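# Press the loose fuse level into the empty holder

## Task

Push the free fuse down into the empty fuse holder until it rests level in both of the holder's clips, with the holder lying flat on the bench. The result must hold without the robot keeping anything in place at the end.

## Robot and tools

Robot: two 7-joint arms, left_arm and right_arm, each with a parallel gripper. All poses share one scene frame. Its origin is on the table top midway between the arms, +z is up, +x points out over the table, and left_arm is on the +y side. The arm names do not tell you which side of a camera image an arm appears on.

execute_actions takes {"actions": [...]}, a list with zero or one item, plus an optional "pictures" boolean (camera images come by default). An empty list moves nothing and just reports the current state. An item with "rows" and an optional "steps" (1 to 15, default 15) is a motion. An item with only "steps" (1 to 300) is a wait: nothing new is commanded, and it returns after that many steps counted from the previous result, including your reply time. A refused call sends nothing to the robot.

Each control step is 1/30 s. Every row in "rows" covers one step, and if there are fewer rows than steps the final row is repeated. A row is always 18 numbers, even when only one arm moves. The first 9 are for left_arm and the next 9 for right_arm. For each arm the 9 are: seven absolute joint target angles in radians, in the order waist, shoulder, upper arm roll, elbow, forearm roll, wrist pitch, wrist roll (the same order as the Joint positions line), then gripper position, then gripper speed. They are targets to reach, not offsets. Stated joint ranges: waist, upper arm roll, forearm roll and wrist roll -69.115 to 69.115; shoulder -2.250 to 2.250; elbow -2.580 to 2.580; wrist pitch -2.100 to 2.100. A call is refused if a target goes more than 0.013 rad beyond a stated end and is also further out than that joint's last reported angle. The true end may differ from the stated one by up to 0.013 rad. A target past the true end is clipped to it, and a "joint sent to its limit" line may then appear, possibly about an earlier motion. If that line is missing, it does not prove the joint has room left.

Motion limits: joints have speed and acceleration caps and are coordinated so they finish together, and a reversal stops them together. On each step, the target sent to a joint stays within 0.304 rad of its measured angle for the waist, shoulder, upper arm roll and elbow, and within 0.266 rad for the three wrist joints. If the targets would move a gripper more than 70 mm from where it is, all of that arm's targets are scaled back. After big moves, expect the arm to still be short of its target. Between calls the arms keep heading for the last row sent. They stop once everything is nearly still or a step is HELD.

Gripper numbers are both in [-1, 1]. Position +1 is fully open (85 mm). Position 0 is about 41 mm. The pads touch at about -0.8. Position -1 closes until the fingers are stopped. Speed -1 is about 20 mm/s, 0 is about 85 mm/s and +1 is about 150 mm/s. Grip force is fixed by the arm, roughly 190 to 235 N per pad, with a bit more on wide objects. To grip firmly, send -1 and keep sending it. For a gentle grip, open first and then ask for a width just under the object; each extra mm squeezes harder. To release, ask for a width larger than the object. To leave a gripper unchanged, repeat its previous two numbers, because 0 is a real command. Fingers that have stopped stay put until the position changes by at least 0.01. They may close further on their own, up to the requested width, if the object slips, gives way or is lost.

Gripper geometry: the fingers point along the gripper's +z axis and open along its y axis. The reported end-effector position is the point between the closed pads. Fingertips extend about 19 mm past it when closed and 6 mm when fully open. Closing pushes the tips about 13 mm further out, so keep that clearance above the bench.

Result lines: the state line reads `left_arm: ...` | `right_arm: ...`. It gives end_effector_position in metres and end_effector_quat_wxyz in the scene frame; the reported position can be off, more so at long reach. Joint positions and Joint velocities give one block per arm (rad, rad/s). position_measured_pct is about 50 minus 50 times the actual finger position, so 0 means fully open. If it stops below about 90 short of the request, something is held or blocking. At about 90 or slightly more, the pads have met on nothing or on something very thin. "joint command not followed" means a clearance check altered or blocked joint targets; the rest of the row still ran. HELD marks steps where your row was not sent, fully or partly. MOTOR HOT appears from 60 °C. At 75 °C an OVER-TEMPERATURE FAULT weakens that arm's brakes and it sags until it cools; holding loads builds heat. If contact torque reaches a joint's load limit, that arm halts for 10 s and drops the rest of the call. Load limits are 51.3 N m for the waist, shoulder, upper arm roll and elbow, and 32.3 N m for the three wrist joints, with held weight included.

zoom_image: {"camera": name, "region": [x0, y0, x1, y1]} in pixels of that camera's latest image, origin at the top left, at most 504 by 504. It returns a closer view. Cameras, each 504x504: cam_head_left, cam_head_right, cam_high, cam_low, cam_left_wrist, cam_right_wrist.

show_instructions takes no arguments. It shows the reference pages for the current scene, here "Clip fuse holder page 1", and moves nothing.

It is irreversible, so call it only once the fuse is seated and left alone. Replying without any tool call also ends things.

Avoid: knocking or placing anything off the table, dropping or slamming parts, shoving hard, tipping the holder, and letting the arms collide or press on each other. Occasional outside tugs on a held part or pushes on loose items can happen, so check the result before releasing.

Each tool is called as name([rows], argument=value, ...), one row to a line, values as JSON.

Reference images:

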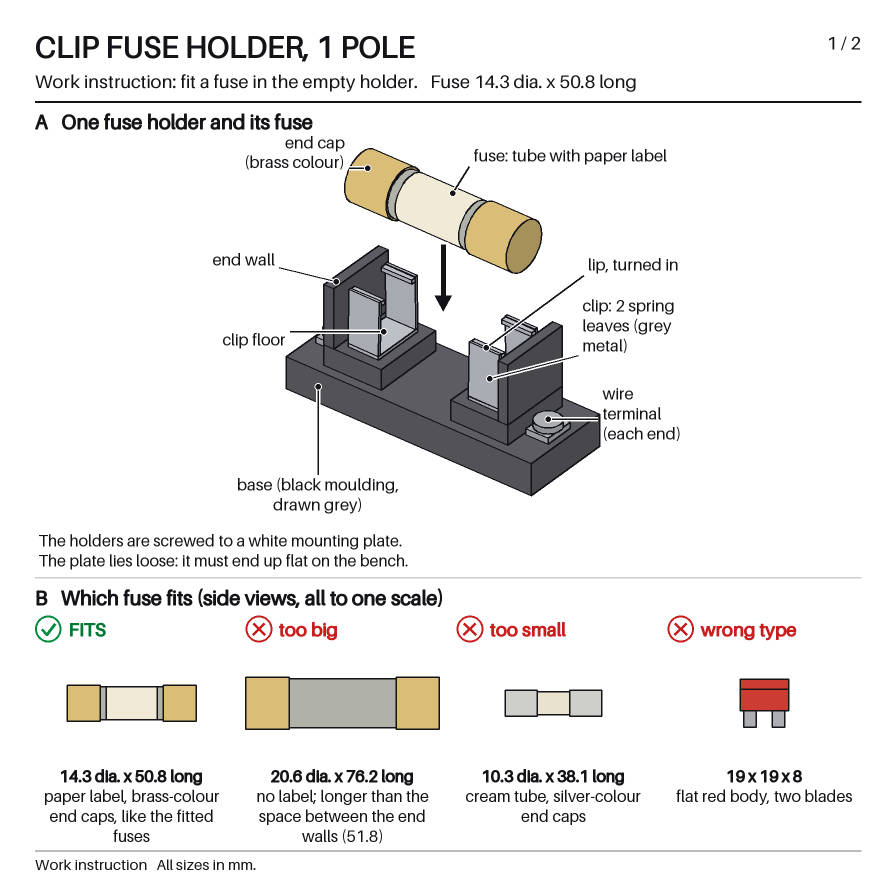

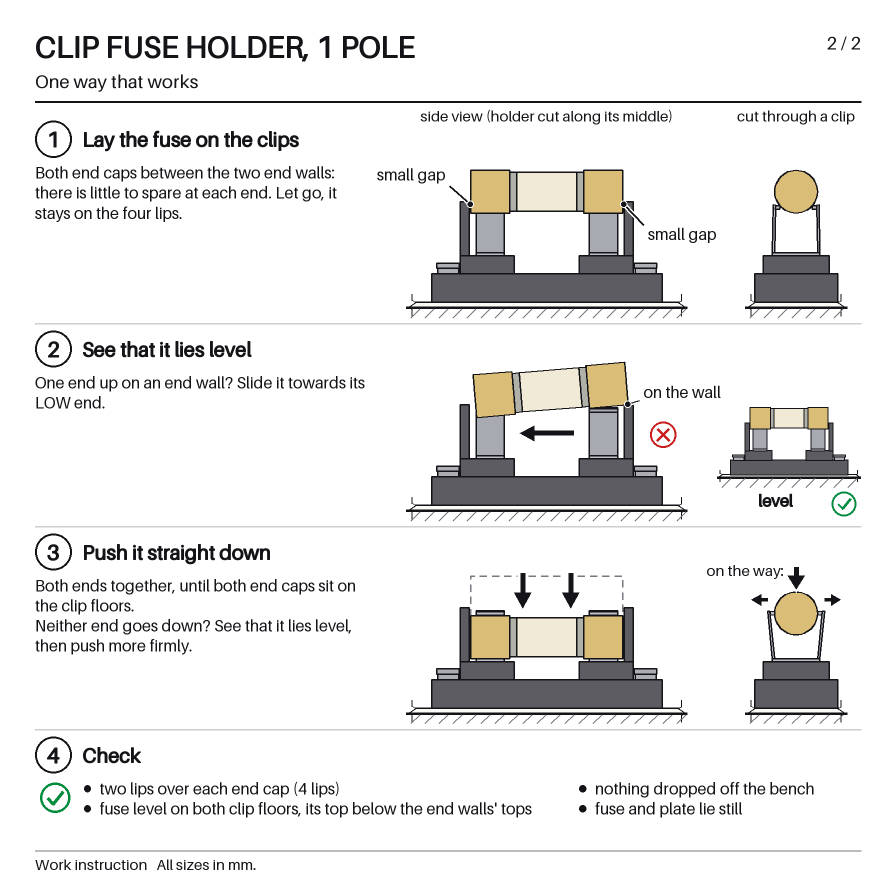

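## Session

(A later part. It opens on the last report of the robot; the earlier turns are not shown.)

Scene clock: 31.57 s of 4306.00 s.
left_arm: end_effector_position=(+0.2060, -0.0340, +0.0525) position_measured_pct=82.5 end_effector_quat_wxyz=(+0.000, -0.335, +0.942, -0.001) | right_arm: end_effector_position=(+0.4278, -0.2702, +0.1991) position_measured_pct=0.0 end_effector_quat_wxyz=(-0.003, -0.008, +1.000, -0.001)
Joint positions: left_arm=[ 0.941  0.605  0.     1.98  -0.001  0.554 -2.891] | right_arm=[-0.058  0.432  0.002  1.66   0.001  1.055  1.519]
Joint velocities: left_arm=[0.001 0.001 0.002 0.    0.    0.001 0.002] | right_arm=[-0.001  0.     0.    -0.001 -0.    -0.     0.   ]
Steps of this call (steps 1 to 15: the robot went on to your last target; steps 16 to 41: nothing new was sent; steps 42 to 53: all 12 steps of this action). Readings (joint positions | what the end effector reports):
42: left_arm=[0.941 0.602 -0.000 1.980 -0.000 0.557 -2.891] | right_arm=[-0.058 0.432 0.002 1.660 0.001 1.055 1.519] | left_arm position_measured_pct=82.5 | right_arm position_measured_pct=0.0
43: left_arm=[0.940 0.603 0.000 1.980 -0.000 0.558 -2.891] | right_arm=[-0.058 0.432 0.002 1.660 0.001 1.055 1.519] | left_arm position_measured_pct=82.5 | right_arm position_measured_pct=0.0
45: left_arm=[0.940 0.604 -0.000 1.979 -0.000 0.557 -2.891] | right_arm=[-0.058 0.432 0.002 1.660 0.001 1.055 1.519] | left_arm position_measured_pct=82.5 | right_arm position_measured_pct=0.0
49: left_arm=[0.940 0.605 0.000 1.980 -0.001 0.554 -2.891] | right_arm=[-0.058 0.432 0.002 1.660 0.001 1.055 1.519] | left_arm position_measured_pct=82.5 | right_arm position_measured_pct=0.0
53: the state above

execute_actions([
  {"rows": [[0.9405,0.6175,0,1.9852,0,0.553,-2.8909,-1,0,-0.058,0.432,0.002,1.66,0.001,1.055,1.519,1,0],[0.9405,0.6195,0,1.986,0,0.552,-2.8909,-1,0,-0.058,0.432,0.002,1.66,0.001,1.055,1.519,1,0],[0.9405,0.6215,0,1.9868,0,0.551,-2.8909,-1,0,-0.058,0.432,0.002,1.66,0.001,1.055,1.519,1,0],[0.9405,0.6235,0,1.9876,0,0.55,-2.8909,-1,0,-0.058,0.432,0.002,1.66,0.001,1.055,1.519,1,0],[0.9405,0.6255,0,1.9884,0,0.549,-2.8909,-1,0,-0.058,0.432,0.002,1.66,0.001,1.055,1.519,1,0],[0.9405,0.6275,0,1.9892,0,0.548,-2.8909,-1,0,-0.058,0.432,0.002,1.66,0.001,1.055,1.519,1,0]], "steps": 12},
], pictures=false)

Scene clock: 32.80 s of 4306.00 s.
left_arm: end_effector_position=(+0.2055, -0.0333, +0.0480) position_measured_pct=82.5 end_effector_quat_wxyz=(-0.000, -0.335, +0.942, +0.001) | right_arm: end_effector_position=(+0.4278, -0.2702, +0.1991) position_measured_pct=0.0 end_effector_quat_wxyz=(-0.003, -0.008, +1.000, -0.001)
Joint positions: left_arm=[ 0.941  0.616  0.     1.982 -0.     0.545 -2.891] | right_arm=[-0.058  0.432  0.002  1.66   0.001  1.055  1.519]
Joint velocities: left_arm=[-0.001  0.011  0.002  0.     0.002 -0.002  0.002] | right_arm=[-0.002  0.001 -0.     0.    -0.     0.     0.   ]
Steps of this call (steps 1 to 15: the robot went on to your last target; steps 16 to 25: nothing new was sent; steps 26 to 37: all 12 steps of this action). Readings (joint positions | what the end effector reports):
26: left_arm=[0.941 0.606 0.000 1.981 -0.001 0.554 -2.891] | right_arm=[-0.058 0.432 0.002 1.660 0.001 1.055 1.519] | left_arm position_measured_pct=82.5 | right_arm position_measured_pct=0.0
27: left_arm=[0.941 0.607 0.000 1.981 -0.001 0.553 -2.891] | right_arm=[-0.058 0.432 0.002 1.660 0.001 1.055 1.519] | left_arm position_measured_pct=82.5 | right_arm position_measured_pct=0.0
29: left_arm=[0.941 0.609 0.000 1.981 -0.001 0.551 -2.891] | right_arm=[-0.058 0.432 0.002 1.660 0.001 1.055 1.519] | left_arm position_measured_pct=82.5 | right_arm position_measured_pct=0.0
33: left_arm=[0.941 0.614 0.000 1.982 -0.001 0.546 -2.892] | right_arm=[-0.058 0.432 0.002 1.660 0.001 1.055 1.519] | left_arm position_measured_pct=82.5 | right_arm position_measured_pct=0.0
37: the state above

execute_actions([
  {"rows": [[0.9405,0.629,0,1.989,0,0.543,-2.8909,-1,0,-0.058,0.432,0.002,1.66,0.001,1.055,1.519,1,0],[0.9405,0.6305,0,1.989,0,0.539,-2.8909,-1,0,-0.058,0.432,0.002,1.66,0.001,1.055,1.519,1,0],[0.9405,0.632,0,1.989,0,0.535,-2.8909,-1,0,-0.058,0.432,0.002,1.66,0.001,1.055,1.519,1,0],[0.9405,0.6335,0,1.989,0,0.531,-2.8909,-1,0,-0.058,0.432,0.002,1.66,0.001,1.055,1.519,1,0],[0.9405,0.635,0,1.989,0,0.527,-2.8909,-1,0,-0.058,0.432,0.002,1.66,0.001,1.055,1.519,1,0],[0.9405,0.636,0,1.989,0,0.524,-2.8909,-1,0,-0.058,0.432,0.002,1.66,0.001,1.055,1.519,1,0],[0.9405,0.637,0,1.9895,0,0.522,-2.8909,-1,0,-0.058,0.432,0.002,1.66,0.001,1.055,1.519,1,0]], "steps": 15},
])

zoom_image(camera="cam_high", region=[210, 240, 270, 285])

Scene clock: 35.80 s of 4306.00 s.
left_arm: end_effector_position=(+0.2043, -0.0312, +0.0404) position_measured_pct=82.5 end_effector_quat_wxyz=(-0.000, -0.336, +0.942, +0.003) | right_arm: end_effector_position=(+0.4278, -0.2702, +0.1991) position_measured_pct=0.0 end_effector_quat_wxyz=(-0.003, -0.008, +1.000, -0.001)
Joint positions: left_arm=[ 0.941  0.631  0.     1.991  0.     0.525 -2.891] | right_arm=[-0.058  0.432  0.002  1.66   0.001  1.055  1.519]
Joint velocities: left_arm=[-0.    -0.    -0.     0.     0.003  0.    -0.001] | right_arm=[ 0.     0.     0.    -0.    -0.     0.     0.001]
Steps of this call (steps 1 to 15: the robot went on to your last target; steps 16 to 75: nothing new was sent; steps 76 to 90: all 15 steps of this action). Readings (joint positions | what the end effector reports):
76: left_arm=[0.940 0.626 0.000 1.988 -0.000 0.547 -2.891] | right_arm=[-0.058 0.432 0.002 1.660 0.001 1.055 1.519] | left_arm position_measured_pct=82.5 | right_arm position_measured_pct=0.0
77: left_arm=[0.940 0.627 0.000 1.988 -0.000 0.544 -2.891] | right_arm=[-0.058 0.432 0.002 1.660 0.001 1.055 1.519] | left_arm position_measured_pct=82.5 | right_arm position_measured_pct=0.0
79: left_arm=[0.941 0.630 0.000 1.990 0.000 0.538 -2.891] | right_arm=[-0.058 0.432 0.002 1.660 0.001 1.055 1.519] | left_arm position_measured_pct=82.5 | right_arm position_measured_pct=0.0
83: left_arm=[0.941 0.631 0.000 1.991 0.000 0.527 -2.891] | right_arm=[-0.058 0.432 0.002 1.660 0.001 1.055 1.519] | left_arm position_measured_pct=82.5 | right_arm position_measured_pct=0.0
90: the state above

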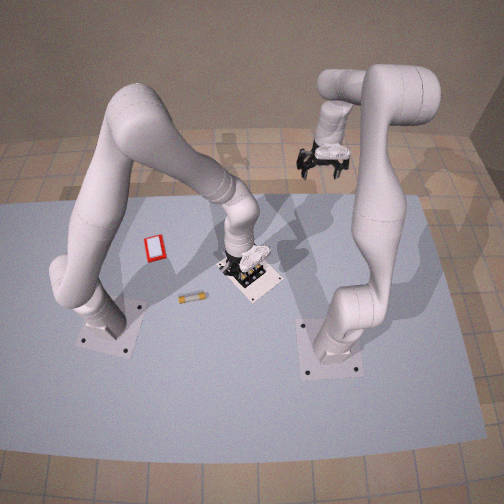

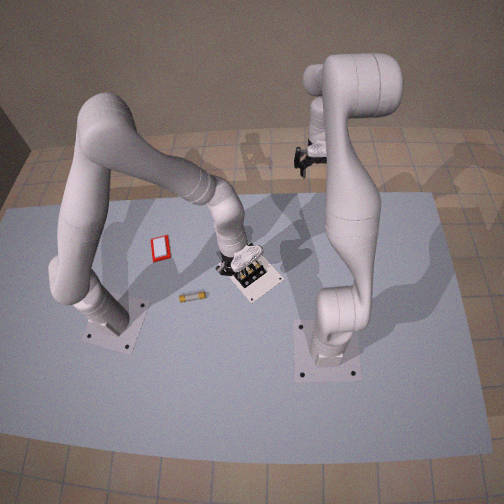

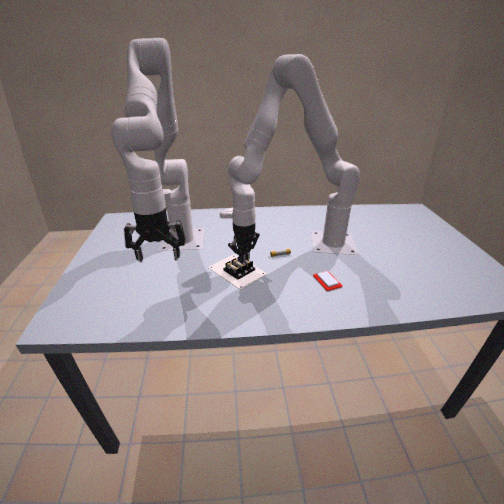

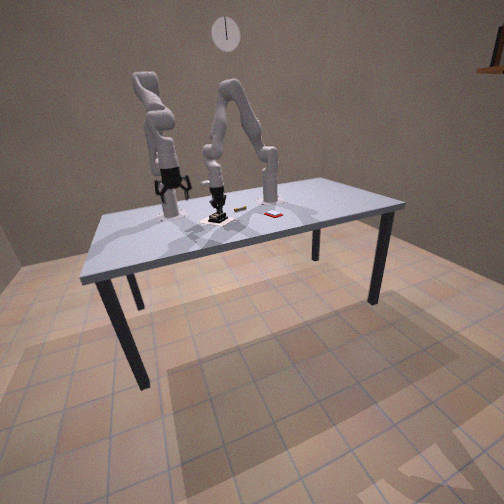

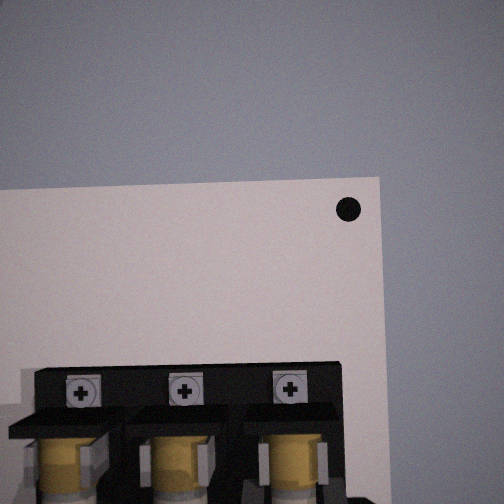

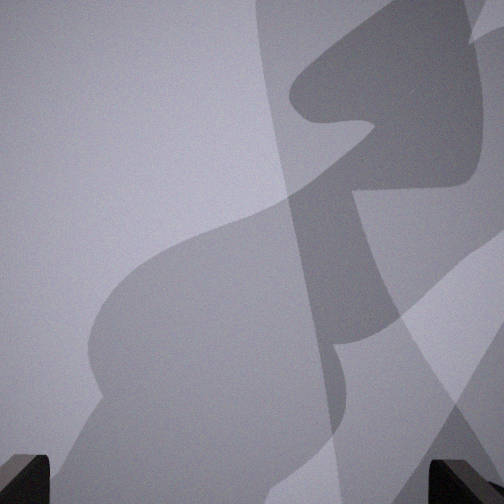

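Region (210, 240, 270, 285) of cam_high's 504x504 image, scaled by 8.400, with more detail than that image has; it fills the top 378 rows of this view, and the rest is white.

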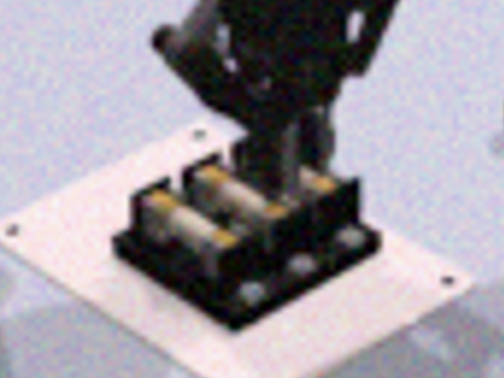

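Seated. Release (slightly) and lift.

execute_actions([
  {"rows": [[0.9405,0.631,0,1.991,0,0.525,-2.8909,-0.42,-0.3,-0.058,0.432,0.002,1.66,0.001,1.055,1.519,1,0]], "steps": 12},
], pictures=false)

execute_actions([
  {"rows": [[0.9405,0.565,0,1.97,0,0.612,-2.8909,-0.42,-0.3,-0.058,0.432,0.002,1.66,0.001,1.055,1.519,1,0]], "steps": 15},
])

zoom_image(camera="cam_high", region=[210, 240, 270, 285])

Scene clock: 36.83 s of 4306.00 s.
left_arm: end_effector_position=(+0.2045, -0.0311, +0.0404) position_measured_pct=71.0 end_effector_quat_wxyz=(-0.000, -0.336, +0.942, +0.003) | right_arm: end_effector_position=(+0.4278, -0.2702, +0.1991) position_measured_pct=0.0 end_effector_quat_wxyz=(-0.003, -0.008, +1.000, -0.001)
Joint positions: left_arm=[ 0.941  0.631 -0.     1.991  0.     0.525 -2.891] | right_arm=[-0.058  0.432  0.002  1.66   0.001  1.055  1.519]
Joint velocities: left_arm=[ 0.001  0.001  0.001 -0.     0.001  0.001 -0.001] | right_arm=[ 0.001 -0.001 -0.    -0.     0.    -0.    -0.001]
Steps of this call (steps 1 to 15: the robot went on to your last target; steps 16 to 19: nothing new was sent; steps 20 to 31: all 12 steps of this action). Readings (joint positions | what the end effector reports):
20: left_arm=[0.941 0.630 0.000 1.991 0.000 0.525 -2.891] | right_arm=[-0.058 0.432 0.002 1.660 0.001 1.055 1.519] | left_arm position_measured_pct=82.5 | right_arm position_measured_pct=0.0
21: left_arm=[0.941 0.628 0.000 1.992 0.000 0.525 -2.891] | right_arm=[-0.058 0.432 0.002 1.660 0.001 1.055 1.519] | left_arm position_measured_pct=82.5 | right_arm position_measured_pct=0.0
23: left_arm=[0.941 0.630 0.000 1.992 0.000 0.525 -2.891] | right_arm=[-0.058 0.432 0.002 1.660 0.001 1.055 1.519] | left_arm position_measured_pct=78.6 | right_arm position_measured_pct=0.0
27: left_arm=[0.941 0.631 -0.000 1.991 -0.000 0.525 -2.891] | right_arm=[-0.058 0.432 0.002 1.660 0.001 1.055 1.519] | left_arm position_measured_pct=71.8 | right_arm position_measured_pct=0.0
31: the state above

Scene clock: 37.33 s of 4306.00 s.
left_arm: end_effector_position=(+0.2046, -0.0311, +0.0704) position_measured_pct=71.0 end_effector_quat_wxyz=(-0.000, -0.336, +0.942, +0.003) | right_arm: end_effector_position=(+0.4278, -0.2702, +0.1991) position_measured_pct=0.0 end_effector_quat_wxyz=(-0.003, -0.008, +1.000, -0.001)
Joint positions: left_arm=[ 0.941  0.565  0.     1.97   0.     0.612 -2.891] | right_arm=[-0.058  0.432  0.002  1.66   0.001  1.055  1.519]
Joint velocities: left_arm=[ 0.002 -0.004  0.002 -0.     0.001  0.001  0.001] | right_arm=[ 0.002 -0.     0.    -0.    -0.     0.001 -0.   ]
Steps of this call (steps 1 to 15: all 15 steps of this action). Readings (joint positions | what the end effector reports):
1: left_arm=[0.941 0.630 -0.000 1.991 0.000 0.526 -2.891] | right_arm=[-0.058 0.432 0.002 1.660 0.001 1.055 1.519] | left_arm position_measured_pct=71.0 | right_arm position_measured_pct=0.0
2: left_arm=[0.940 0.623 -0.000 1.989 -0.000 0.533 -2.891] | right_arm=[-0.058 0.432 0.002 1.660 0.001 1.055 1.519] | left_arm position_measured_pct=71.0 | right_arm position_measured_pct=0.0
4: left_arm=[0.940 0.594 -0.000 1.981 -0.000 0.568 -2.891] | right_arm=[-0.058 0.432 0.002 1.660 0.001 1.055 1.519] | left_arm position_measured_pct=71.0 | right_arm position_measured_pct=0.0
8: left_arm=[0.941 0.568 0.000 1.970 0.000 0.611 -2.891] | right_arm=[-0.058 0.432 0.002 1.660 0.001 1.055 1.519] | left_arm position_measured_pct=71.0 | right_arm position_measured_pct=0.0
15: the state above

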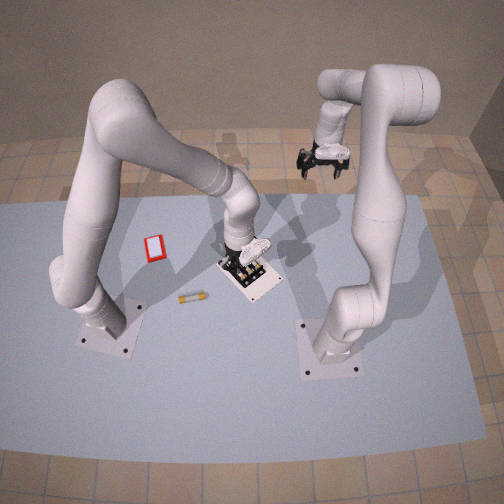

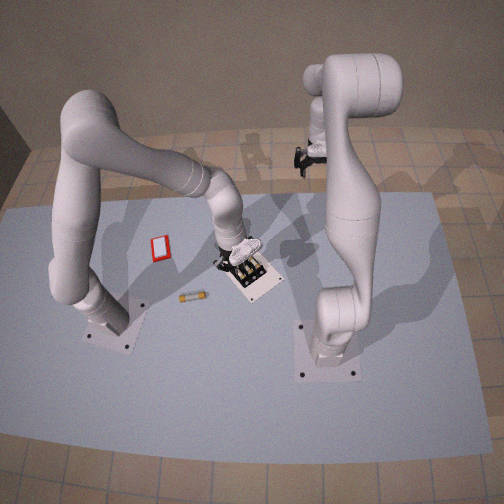

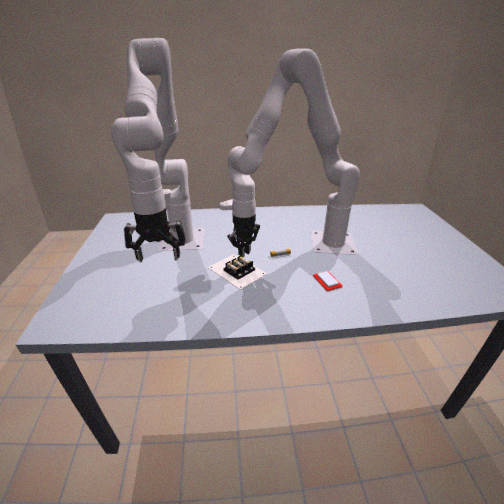

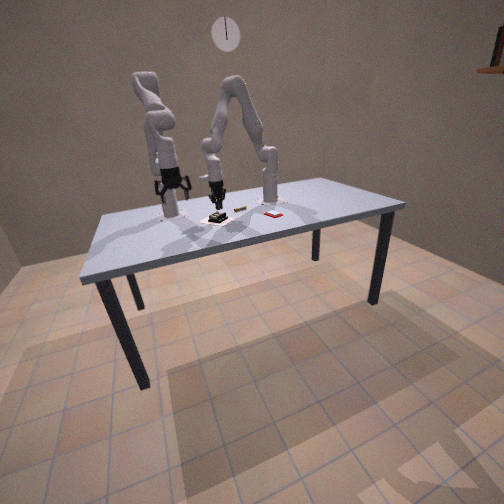

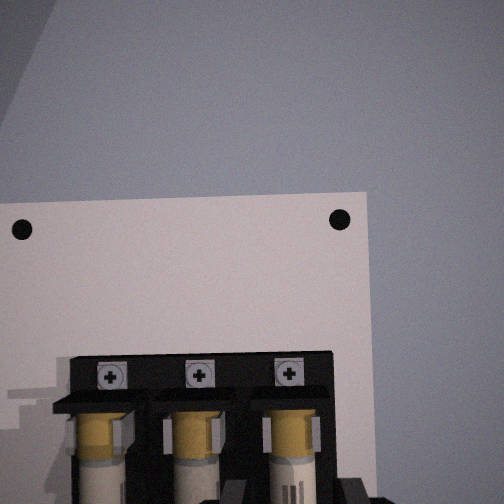

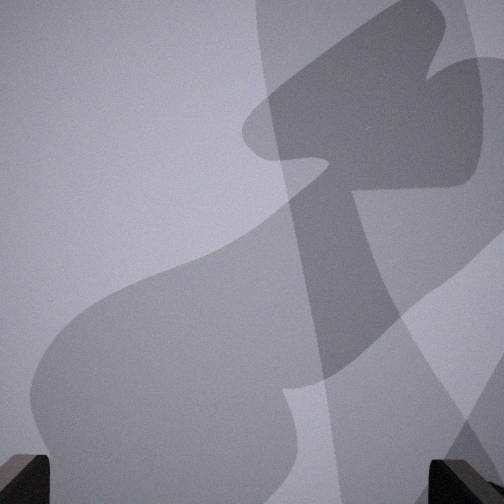

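Region (210, 240, 270, 285) of cam_high's 504x504 image, scaled by 8.400, with more detail than that image has; it fills the top 378 rows of this view, and the rest is white.

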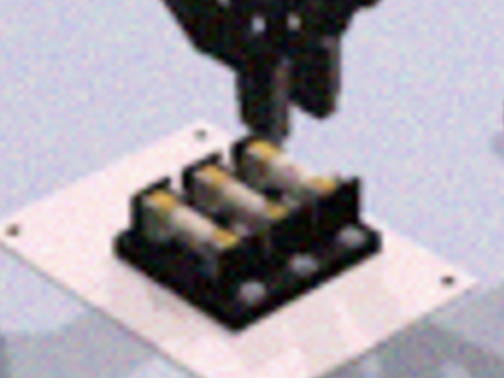

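finished_scene(scene=1)

The scene is finished: the task was done.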